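# Set the carton inside the taped outline on the block

## Task

Place the carton on top of the raised block so that no part of it extends beyond the blue tape outline and its long side runs parallel to the outline's long side. The carton must stay there by itself, not held by the robot, at the end. Finally release it and move the tool away.

## Robot and tools

Robot: two arms, left_arm and right_arm, each fitted with a suction cup instead of fingers. The reported end-effector position is the cup point: the centre of the cup's rim when nothing touches it. The cup faces along the cup point's own +z axis. From about 4 cm behind the rim the tool gets wider, with its body and wrist camera reaching out up to about 9 cm sideways, so leave clearance.

World frame: the origin is on the table surface midway between the arms. +z is up, +x points out across the table, and left_arm is on the +y side. The arm names do not tell you which side of an image an arm appears on. Positions are in metres, orientations are quaternions in wxyz order, and velocities are in m/s and rad/s. Printed positions can be slightly wrong, more so at long reach.

Command row: every motion command uses one row of 14 numbers, each in [-1, 1], covering both arms even if only one moves. Order: left dx, dy, dz, rx, ry, rz, left suction, then the same seven for the right arm. The first six numbers for an arm are an offset, not a pose. They are expressed in that cup point's own axes and measured from the cup point pose in the most recent result that reported it. Before any such result in a scene, and for the second or later call in one reply, they are measured from where the robot is when the action starts. Scale: 1.0 equals 0.6 m of translation or 180 degrees of rotation. rx, ry, rz together form a single rotation vector. Suction: a value above 0.01 turns it on, and 0.01 or less turns it off. It keeps its last setting, so to leave a cup unchanged, repeat its last value, because a 0 is a real off command. All-zero offsets are not a hold: they drive the arm back to the reference pose.

execute_actions: takes "actions" (a list with zero or one item) and optional "pictures" (boolean). An empty list only returns the current state. An action is {"rows": [...], "steps": n}, with up to 15 rows and n up to 15 control steps of 1/30 s each (15 if omitted). One row is used per step, and the last row repeats if rows run out. Every row is an offset from the same reference pose, not from the previous row. A wait is {"steps": n} with n up to 300, counted from the previous result. A refused call sends the robot nothing.

Motion limits: at each step the commanded pose is clipped to within 100 mm and 16 degrees of the measured pose, so a far target needs several actions. After an action ends, an arm continues only to its last clipped pose, so check the result and send the remainder. Commands are smoothed and lag about 0.17 s. Joints have speed and acceleration limits. If position and orientation conflict, position wins. Elbows cannot fully straighten.

move: "target" is one 14-number row with the same offset convention. Each cup point follows a straight line toward its target, and all paths finish together after 0.5 to 10 s, stopping short if they would need longer. "speed" is the top path speed in m/s, from 0.002 to 0.5 (default 0.25), and rotation is capped at twice that in rad/s. Paths do not avoid obstacles or the other arm, and the arm may lag, stray or overshoot the speed, especially near full stretch. Optional "stop_force" is in N, from 13 to 80, shared by both arms, and is refused during the first 0.2 s of a scene. An arm's path ends when its wrist sensor reads that much added push against the motion for 2 steps. The arm then steps back 2 steps and holds, though the pressing may briefly exceed the set value. Use it with a very slow speed when approaching a surface, and do not rely on it if the cup rotates during the move. Leave it out when lifting away from something the cup is pressing, or the path may end at once. An arm whose target is within 1.5 mm and 0.5 degrees counts as stationary. The result includes a "move:" line with the ending (done, off_target, moving, held, contact or fault), any limits (paced means clipped; held means a check blocked some steps, after which the arm may move fast), and each cup point's distance from its target.

wait: "seconds", from 0 to 10. The robot gets nothing new meanwhile.

zoom_image: "camera" (cam_head_left, cam_head_right, cam_high, cam_low, cam_left_wrist or cam_right_wrist) and "region" [x0, y0, x1, y1] in image pixels from the top-left, at most 504 by 504. Head, high and low images are 896x504, and wrist images are 504x504. Calibration data is given per camera.

finished_scene: "scene" (an integer).

Result lines: each arm's cup point pose and velocities; a "Hand target" line giving where the controller is driving each cup point; "pose unreachable", meaning the clearance check altered or blocked that arm's command; HELD, marking steps whose command was not fully sent; joint positions and torques (noisy, offset, not zero in free air); and Wrist force and Wrist torque in the end effector's own axes. The force readings include noise, an offset of up to about 5.5 N, and saturation near 100 N. "no reading" is normal at the start. suction_measured stays near 0 without a seal and reaches 0.83 or more when airtight. part_present turns 1 at 0.50 and back to 0 below 0.45. A MOTOR HOT warning appears at 70 °C, and at 85 °C the arm is braked in an over-temperature fault.

Gripping: with suction on, press the 36 mm rim flat onto a smooth face of the carton so that it seals all round, away from edges, seams and holes. Under vacuum the cup shortens, so the part sits up to 12 mm nearer the tool. To release, set the carton down until it rests on the block, switch suction off, and retreat more than 15 mm. If the cup seals to the table, switch suction off to free it.

Avoid: pushing into firm surfaces, since the arms are stiff and even a small overshoot can trigger a fault. A torque fault (joint load limits: shoulder pan and lift 300, elbow 136, wrists 49.1 N m) or a force fault (150 N outside force) stops that arm for 10 s. Also avoid collisions between the arms, dropping or slamming the carton, and knocking anything off the table, which fails the task. Loose objects may occasionally be nudged by outside pushes.

Each tool is called after "Request:" as name(argument=value, ...) on one line, values as JSON.

## Session

Request:
execute_actions(actions=[])

Scene clock: 0.00 s of 5000.00 s.
left_arm: end_effector_position=(+0.5761, +0.6275, +0.1989) suction_measured=0.00 part_present=0 end_effector_quat_wxyz=(-0.001, -0.352, +0.936, +0.000) end_effector_velocity=(+0.000, +0.000, -0.000) end_effector_angular_velocity=(+0.000, +0.000, -0.000) | right_arm: end_effector_position=(+0.5412, -0.5901, +0.1986) suction_measured=0.00 part_present=0 end_effector_quat_wxyz=(-0.001, +0.328, +0.945, +0.001) end_effector_velocity=(+0.001, -0.000, +0.001) end_effector_angular_velocity=(-0.003, -0.002, +0.002)
Joint positions: left_arm=[-0.282 -1.557  2.144 -2.157 -1.571  2.338] | right_arm=[-0.28  -1.557  2.145 -2.158 -1.569 -2.897]
Joint velocities: left_arm=[ 0.  0. -0. -0.  0.  0.] | right_arm=[ 0.001  0.    -0.001 -0.002 -0.002 -0.001]
Joint torques (N m, as the arm reports them, + toward a larger angle): no reading
Motor temperatures (°C, as the motors report them): left_arm=[32 34 32 40 36 37] | right_arm=[33 32 32 41 37 35]
Wrist force (N, on the end effector, along its own x y z axes, offset not removed): no reading
Wrist torque (N m, same axes, about the end effector's origin, offset not removed): no reading
Hand target (left_arm): +0.576, +0.627, +0.199; -0.001, -0.352, +0.936, +0.000
Hand target (right_arm): +0.541, -0.590, +0.199; -0.001, +0.328, +0.945, +0.001
camera_calibration (this result's frames):
cam_left_wrist: T_world_to_cam=[[0.590264, -0.801259, 0.0978373, 0.150347], [-0.718894, -0.466684, 0.515168, 0.611635], [-0.367124, -0.37442, -0.851487, 0.690274], [0, 0, 0, 1]] pos_world=[0.604372, 0.664359, 0.257955]
cam_right_wrist: T_world_to_cam=[[-0.523755, -0.846373, -0.0966147, -0.186048], [-0.804593, 0.454239, 0.382489, 0.657287], [-0.279842, 0.278066, -0.918895, 0.573851], [0, 0, 0, 1]] pos_world=[0.591992, -0.6156, 0.257928]

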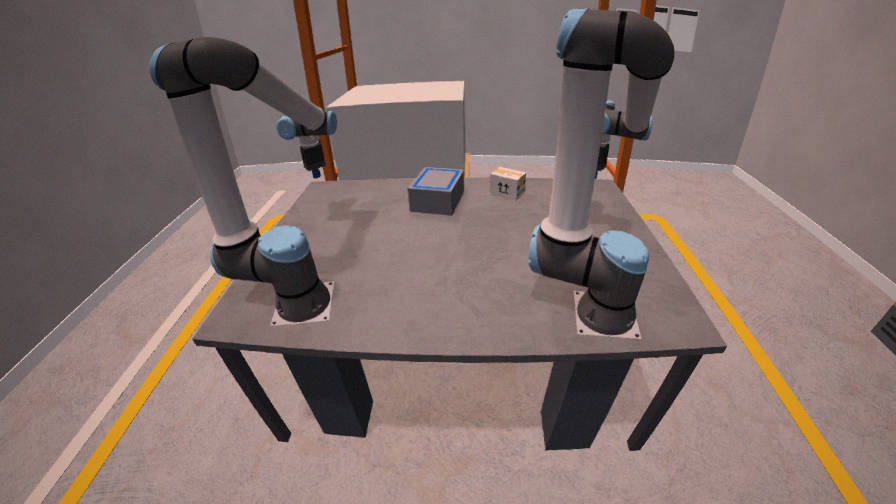

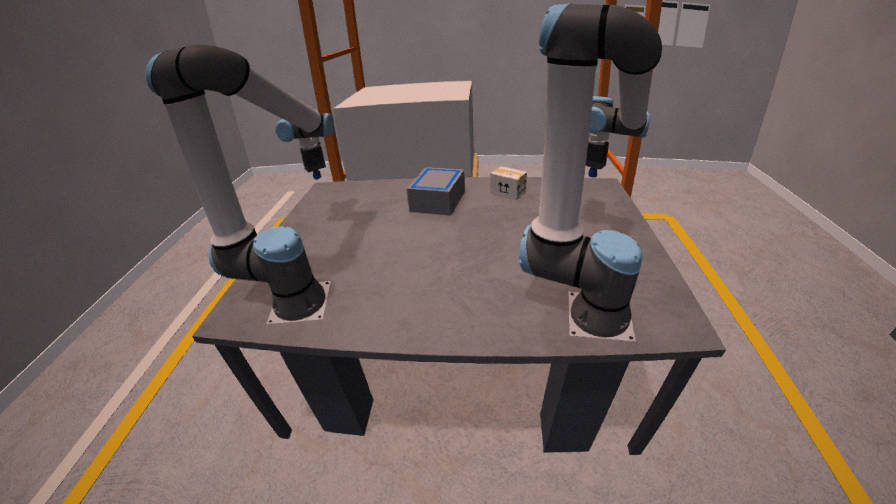

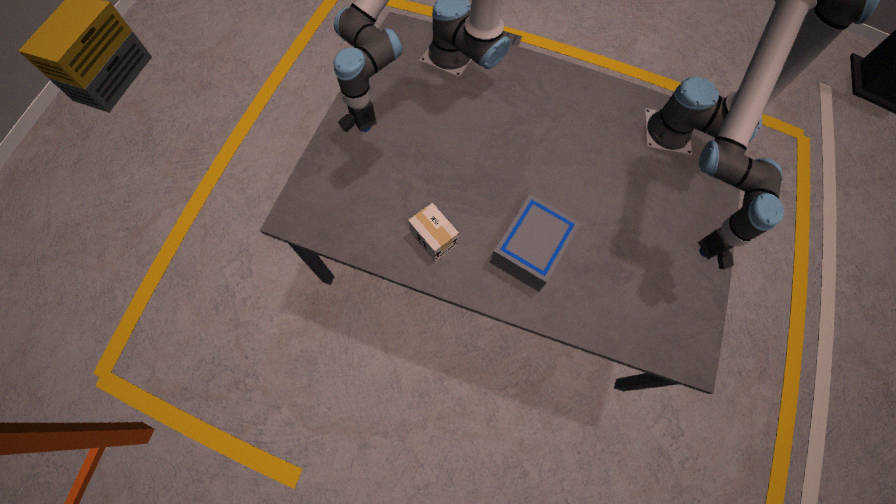

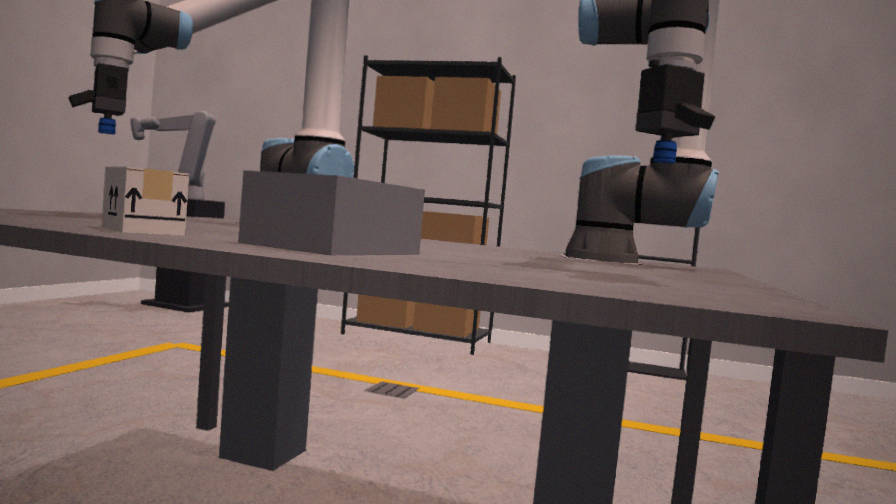

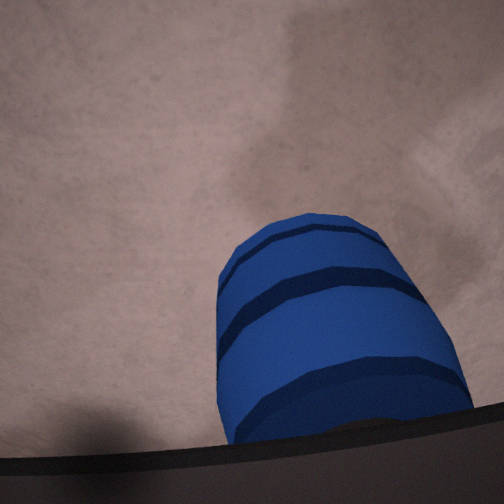

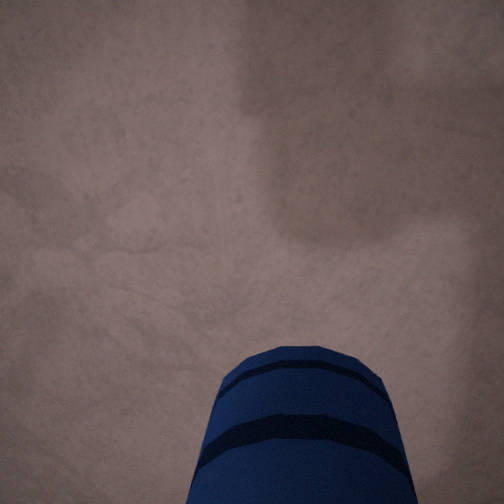

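Request:
zoom_image(camera="cam_high", region=[390, 180, 600, 310])

Request:
zoom_image(camera="cam_low", region=[80, 150, 440, 270])

Region (390, 180, 600, 310) of cam_high's 896x504 image, scaled by 2.400, with more detail than that image has; it fills the top 312 rows of this view, and the rest is white.

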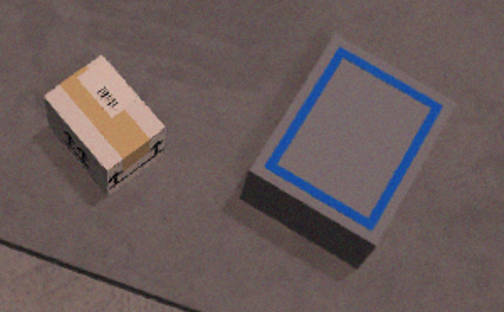

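Region (80, 150, 440, 270) of cam_low's 896x504 image, scaled by 1.400, with more detail than that image has.

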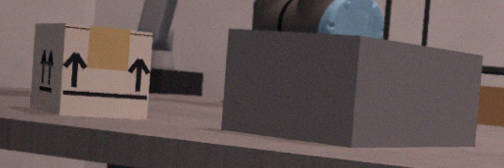

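Request:
move(target=[0,0,0,0,0,0,0, 0.0442,0.6988,-0.05,0,0,0,0], speed=0.3)

Scene clock: 59.83 s of 5000.00 s.
left_arm: end_effector_position=(+0.5761, +0.6275, +0.1989) suction_measured=0.00 part_present=0 end_effector_quat_wxyz=(-0.001, -0.352, +0.936, +0.000) end_effector_velocity=(+0.000, +0.000, +0.000) end_effector_angular_velocity=(+0.000, -0.001, -0.000) | right_arm: end_effector_position=(+0.7797, -0.2452, +0.2287) suction_measured=0.00 part_present=0 end_effector_quat_wxyz=(-0.001, +0.328, +0.945, +0.000) end_effector_velocity=(+0.002, +0.002, +0.000) end_effector_angular_velocity=(+0.001, +0.000, +0.001)
Joint positions: left_arm=[-0.282 -1.557  2.144 -2.157 -1.571  2.338] | right_arm=[ 0.238 -1.167  1.596 -1.998 -1.569 -2.38 ]
Joint velocities: left_arm=[ 0.    -0.    -0.    -0.     0.001  0.   ] | right_arm=[ 0.002  0.003 -0.005  0.002  0.001  0.001]
Joint torques (N m, as the arm reports them, + toward a larger angle): left_arm=[  2.19 -45.21 -37.56  -4.39   0.16   0.05] | right_arm=[  4.96 -68.42 -46.67  -1.94  -2.91   3.52]
Motor temperatures (°C, as the motors report them): left_arm=[32 34 33 40 36 37] | right_arm=[33 32 32 41 37 35]
Wrist force (N, on the end effector, along its own x y z axes, offset not removed): left_arm=[0.3 -4.0 -0.2] | right_arm=[-1.4 1.7 4.5]
Wrist torque (N m, same axes, about the end effector's origin, offset not removed): left_arm=[-1.08 -0.14 0.05] | right_arm=[0.51 0.38 0.33]
Hand target (left_arm): +0.576, +0.627, +0.199; -0.001, -0.352, +0.936, +0.000
Hand target (right_arm): +0.780, -0.245, +0.229; -0.001, +0.328, +0.945, +0.000
Off the commanded pose (left_arm): 0.000 m, 0 deg.
Off the commanded pose (right_arm): 0.001 m, 0 deg.
After step 90, 54.77 s passed at rest.
move: done
camera_calibration (this result's frames):
cam_left_wrist: T_world_to_cam=[[0.590264, -0.801259, 0.0978372, 0.150347], [-0.718894, -0.466684, 0.515168, 0.611634], [-0.367124, -0.37442, -0.851487, 0.690274], [0, 0, 0, 1]] pos_world=[0.604372, 0.664359, 0.257955]
cam_right_wrist: T_world_to_cam=[[-0.523812, -0.846435, -0.095749, 0.233508], [-0.804317, 0.454443, 0.382826, 0.680733], [-0.280525, 0.277542, -0.918845, 0.572815], [0, 0, 0, 1]] pos_world=[0.830529, -0.270685, 0.288084]

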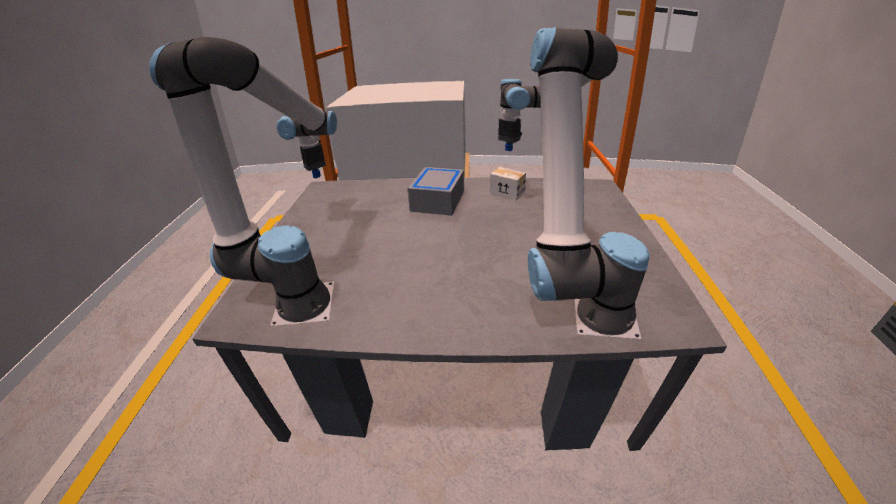

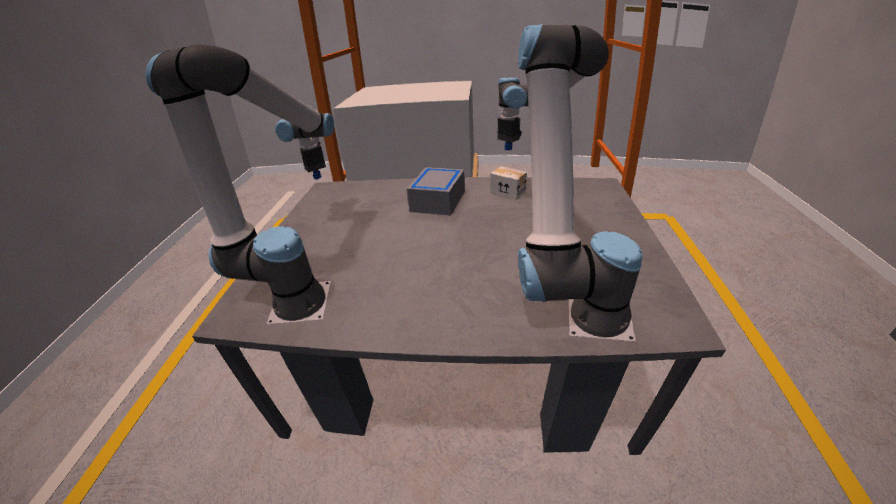

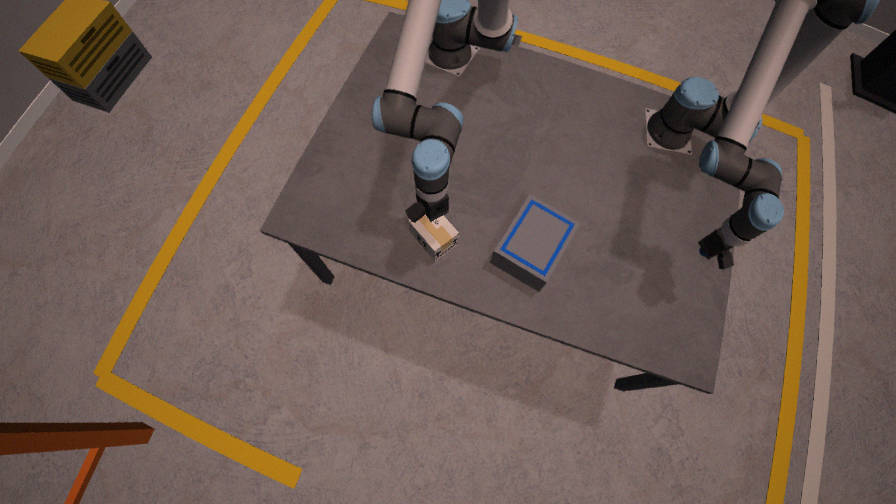

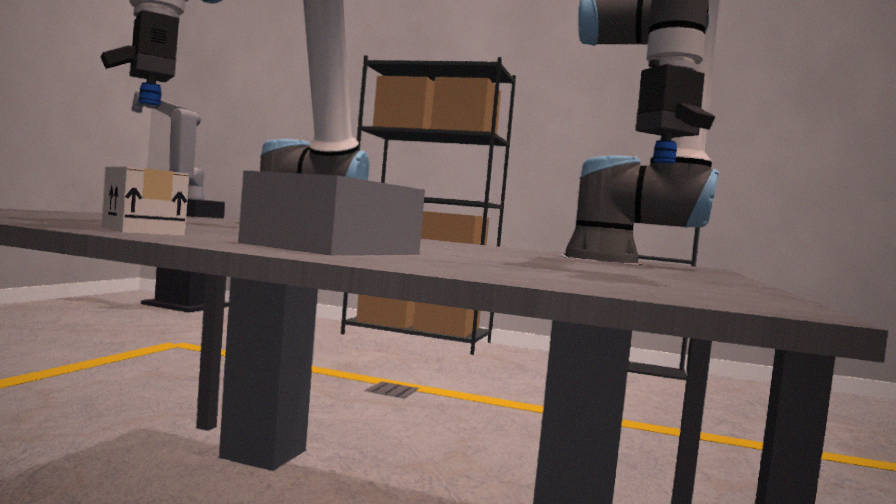

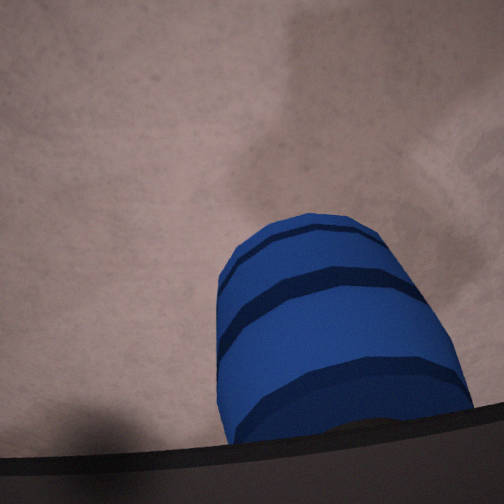

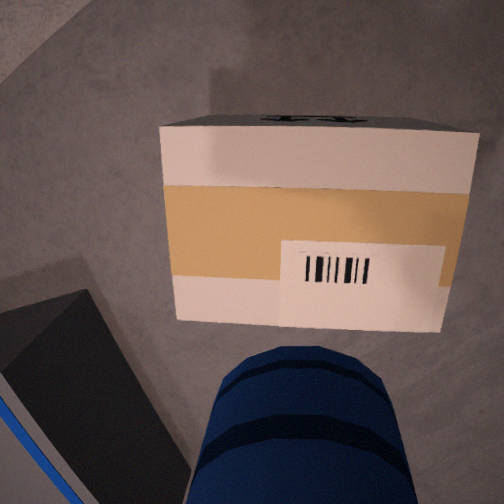

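Request:
move(target=[0,0,0,0,0,0,0, 0.0137,-0.015,0.155,0,0,0,0], speed=0.15)

Request:
move(target=[0,0,0,0,0,0,0, 0,0,0.08,0,0,0,1], speed=0.015, stop_force=13)

Scene clock: 108.40 s of 5000.00 s.
left_arm: end_effector_position=(+0.5761, +0.6275, +0.1989) suction_measured=0.00 part_present=0 end_effector_quat_wxyz=(-0.001, -0.352, +0.936, +0.000) end_effector_velocity=(+0.000, -0.000, +0.001) end_effector_angular_velocity=(-0.001, -0.001, -0.000) | right_arm: end_effector_position=(+0.7677, -0.2472, +0.1360) suction_measured=0.00 part_present=0 end_effector_quat_wxyz=(-0.001, +0.328, +0.945, +0.000) end_effector_velocity=(-0.000, +0.000, -0.002) end_effector_angular_velocity=(-0.001, -0.000, +0.001)
Joint positions: left_arm=[-0.282 -1.557  2.144 -2.157 -1.571  2.338] | right_arm=[ 0.237 -1.111  1.697 -2.155 -1.57  -2.381]
Joint velocities: left_arm=[-0.    -0.001 -0.001  0.    -0.001  0.   ] | right_arm=[ 0.001  0.002  0.001 -0.003 -0.001  0.   ]
Joint torques (N m, as the arm reports them, + toward a larger angle): left_arm=[  1.73 -43.57 -37.68  -4.51   0.34   0.05] | right_arm=[-11.25 -66.53 -32.04  -6.57  -0.18  -3.99]
Motor temperatures (°C, as the motors report them): left_arm=[32 34 33 40 36 37] | right_arm=[33 32 32 41 37 35]
Wrist force (N, on the end effector, along its own x y z axes, offset not removed): left_arm=[-1.1 -0.6 1.7] | right_arm=[0.2 1.4 3.1]
Wrist torque (N m, same axes, about the end effector's origin, offset not removed): left_arm=[-0.43 0.10 0.03] | right_arm=[0.44 0.07 0.30]
Hand target (left_arm): +0.576, +0.627, +0.199; -0.001, -0.352, +0.936, +0.000
Hand target (right_arm): +0.768, -0.247, +0.136; -0.001, +0.328, +0.945, +0.000
Off the commanded pose (left_arm): 0.000 m, 0 deg.
Off the commanded pose (right_arm): 0.000 m, 0 deg.
After step 90, 44.40 s passed at rest.
move: done
camera_calibration (this result's frames):
cam_left_wrist: T_world_to_cam=[[0.590264, -0.801259, 0.0978373, 0.150347], [-0.718894, -0.466684, 0.515168, 0.611634], [-0.367124, -0.37442, -0.851487, 0.690274], [0, 0, 0, 1]] pos_world=[0.604372, 0.664359, 0.257955]
cam_right_wrist: T_world_to_cam=[[-0.523813, -0.846441, -0.0956938, 0.216637], [-0.804317, 0.454468, 0.382797, 0.707463], [-0.280525, 0.277482, -0.918863, 0.484805], [0, 0, 0, 1]] pos_world=[0.818501, -0.272673, 0.195386]

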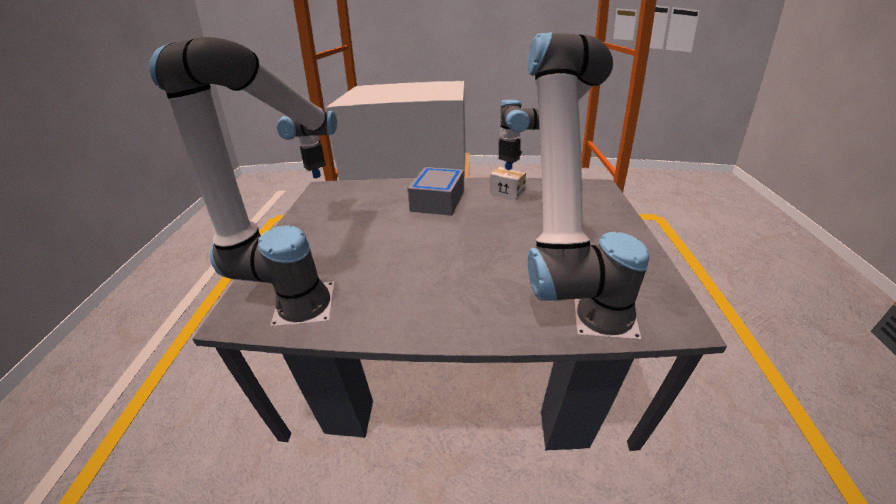

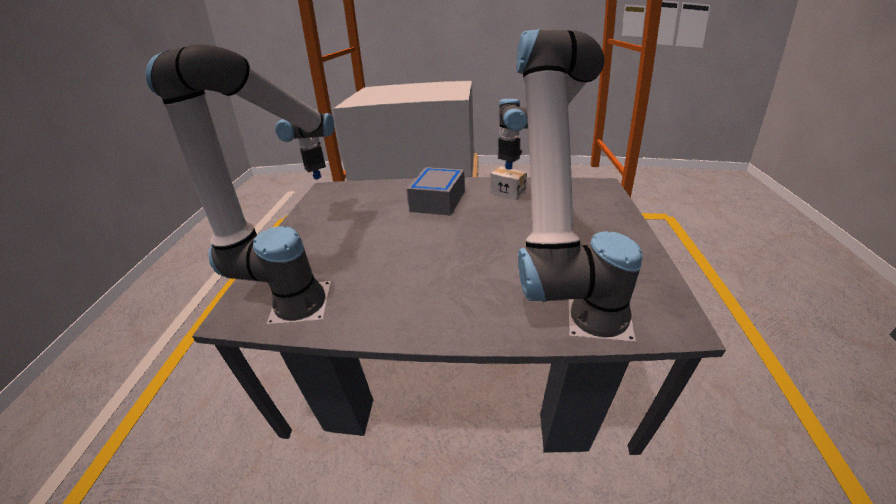

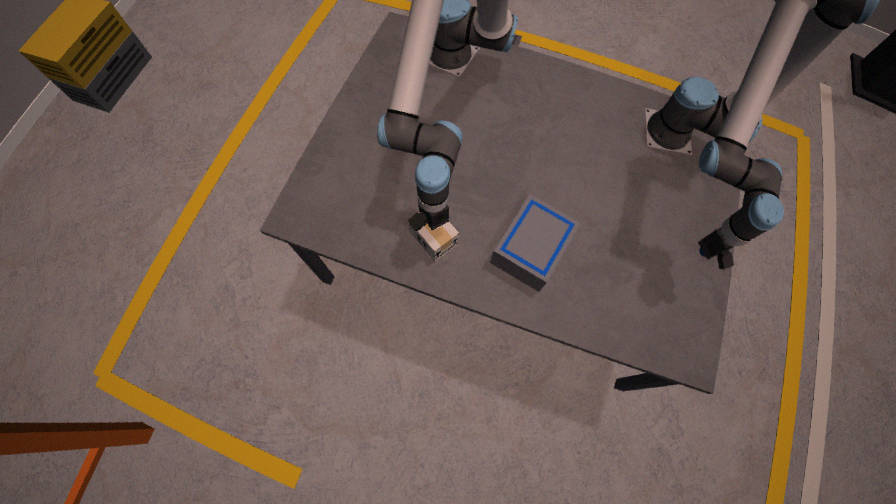

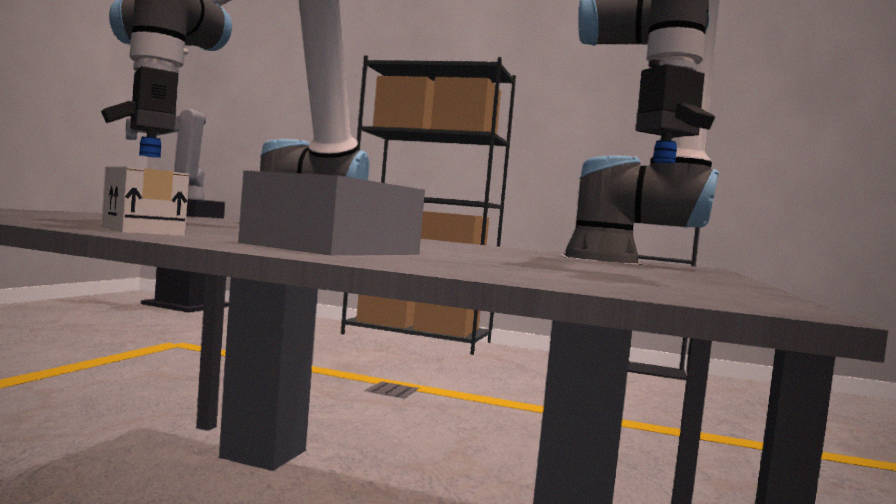

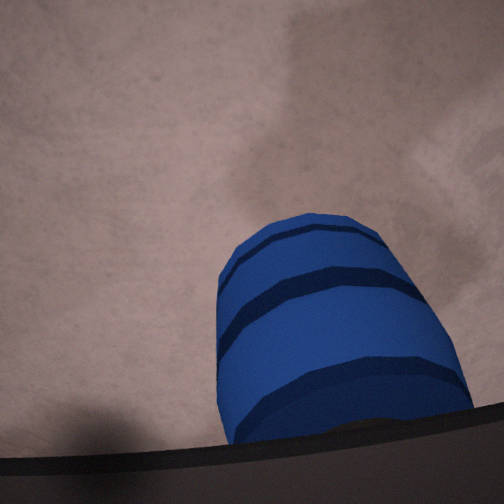

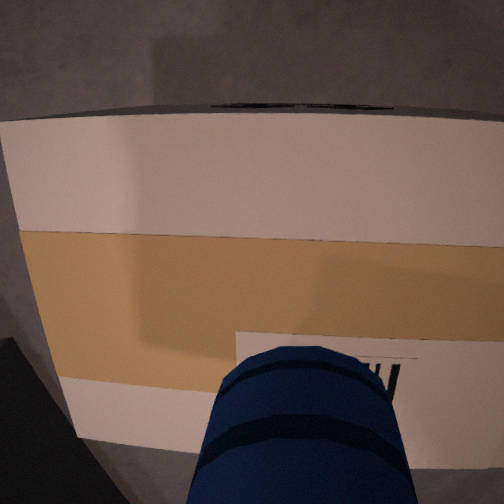

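Scene clock: 111.40 s of 5000.00 s.
left_arm: end_effector_position=(+0.5761, +0.6275, +0.1989) suction_measured=0.00 part_present=0 end_effector_quat_wxyz=(-0.001, -0.352, +0.936, +0.000) end_effector_velocity=(-0.000, +0.000, -0.000) end_effector_angular_velocity=(+0.000, +0.000, +0.000) | right_arm: end_effector_position=(+0.7679, -0.2472, +0.0973) suction_measured=0.98 part_present=1 end_effector_quat_wxyz=(-0.001, +0.328, +0.945, +0.000) end_effector_velocity=(-0.002, -0.001, +0.002) end_effector_angular_velocity=(+0.000, +0.005, -0.002)
Joint positions: left_arm=[-0.282 -1.557  2.144 -2.157 -1.571  2.338] | right_arm=[ 0.237 -1.074  1.721 -2.217 -1.57  -2.381]
Joint velocities: left_arm=[-0.  0.  0.  0.  0. -0.] | right_arm=[-0.001 -0.004 -0.     0.009  0.001  0.   ]
Joint torques (N m, as the arm reports them, + toward a larger angle): left_arm=[  3.   -43.24 -38.03  -4.36   0.02  -0.19] | right_arm=[-10.48 -65.43 -21.08   3.28  -0.12  -4.18]
Motor temperatures (°C, as the motors report them): left_arm=[32 34 33 40 36 37] | right_arm=[33 32 32 41 37 35]
Wrist force (N, on the end effector, along its own x y z axes, offset not removed): left_arm=[2.0 -1.9 2.2] | right_arm=[-4.3 4.8 -27.9]
Wrist torque (N m, same axes, about the end effector's origin, offset not removed): left_arm=[-0.62 -0.47 0.00] | right_arm=[0.23 0.16 0.22]
Hand target (left_arm): +0.576, +0.627, +0.199; -0.001, -0.352, +0.936, +0.000
Hand target (right_arm): +0.768, -0.247, +0.098; -0.001, +0.328, +0.945, +0.000
Off the commanded pose (left_arm): 0.000 m, 0 deg.
Off the commanded pose (right_arm): 0.009 m, 0 deg.
move: contact (right_arm)
camera_calibration (this result's frames):
cam_left_wrist: T_world_to_cam=[[0.590264, -0.801259, 0.0978372, 0.150347], [-0.718894, -0.466684, 0.515168, 0.611634], [-0.367124, -0.37442, -0.851487, 0.690274], [0, 0, 0, 1]] pos_world=[0.604372, 0.664359, 0.257955]
cam_right_wrist: T_world_to_cam=[[-0.523777, -0.846435, -0.095942, 0.213019], [-0.804473, 0.454457, 0.382482, 0.722591], [-0.280145, 0.277518, -0.918968, 0.448939], [0, 0, 0, 1]] pos_world=[0.818648, -0.272668, 0.15662]

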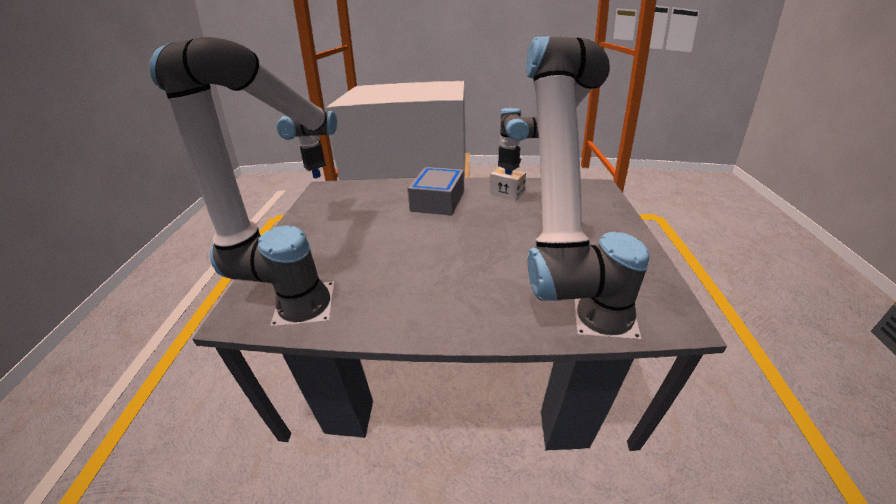

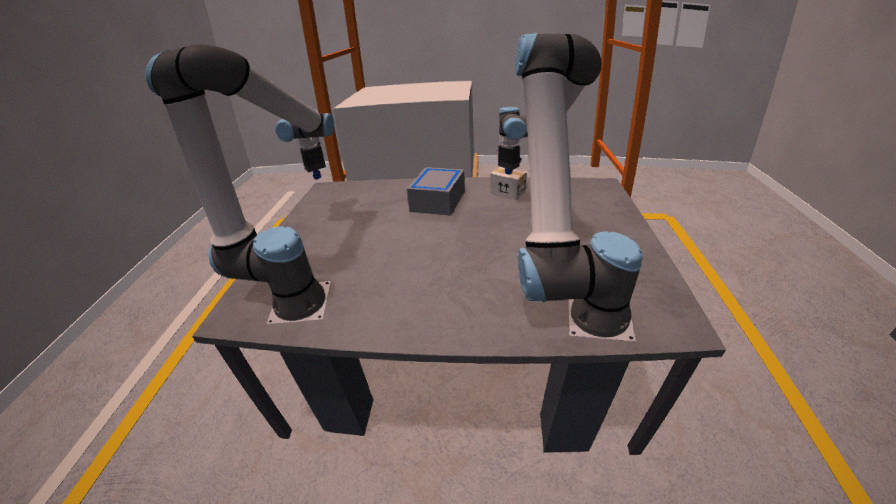

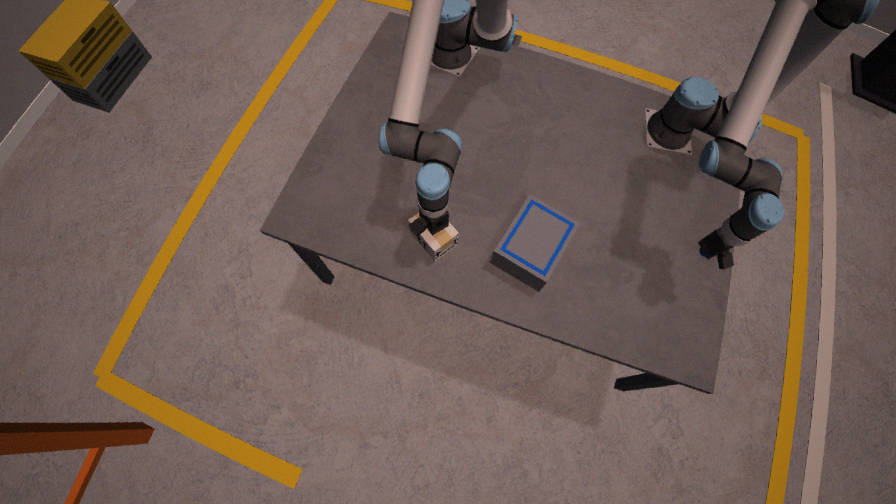

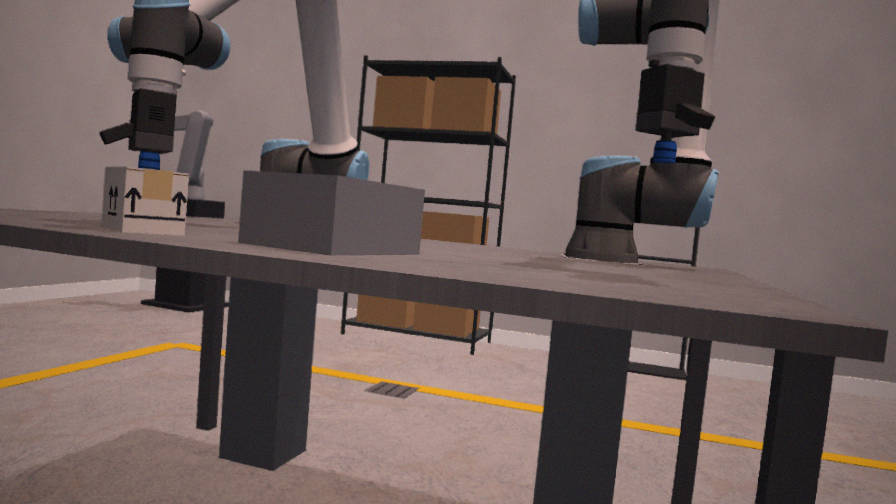

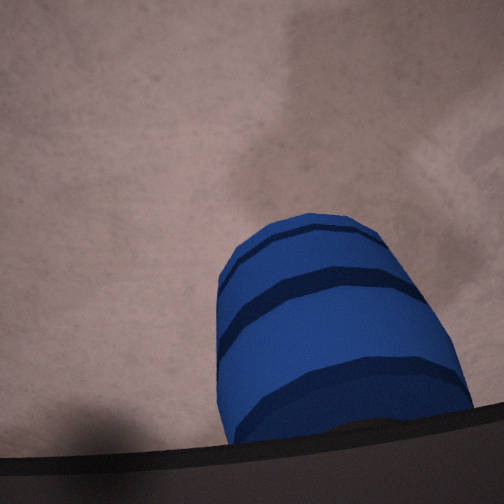

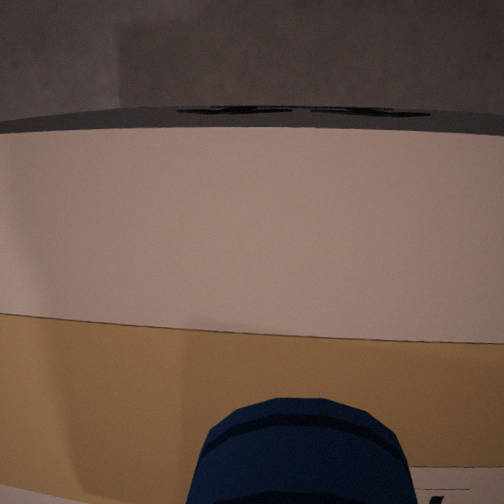

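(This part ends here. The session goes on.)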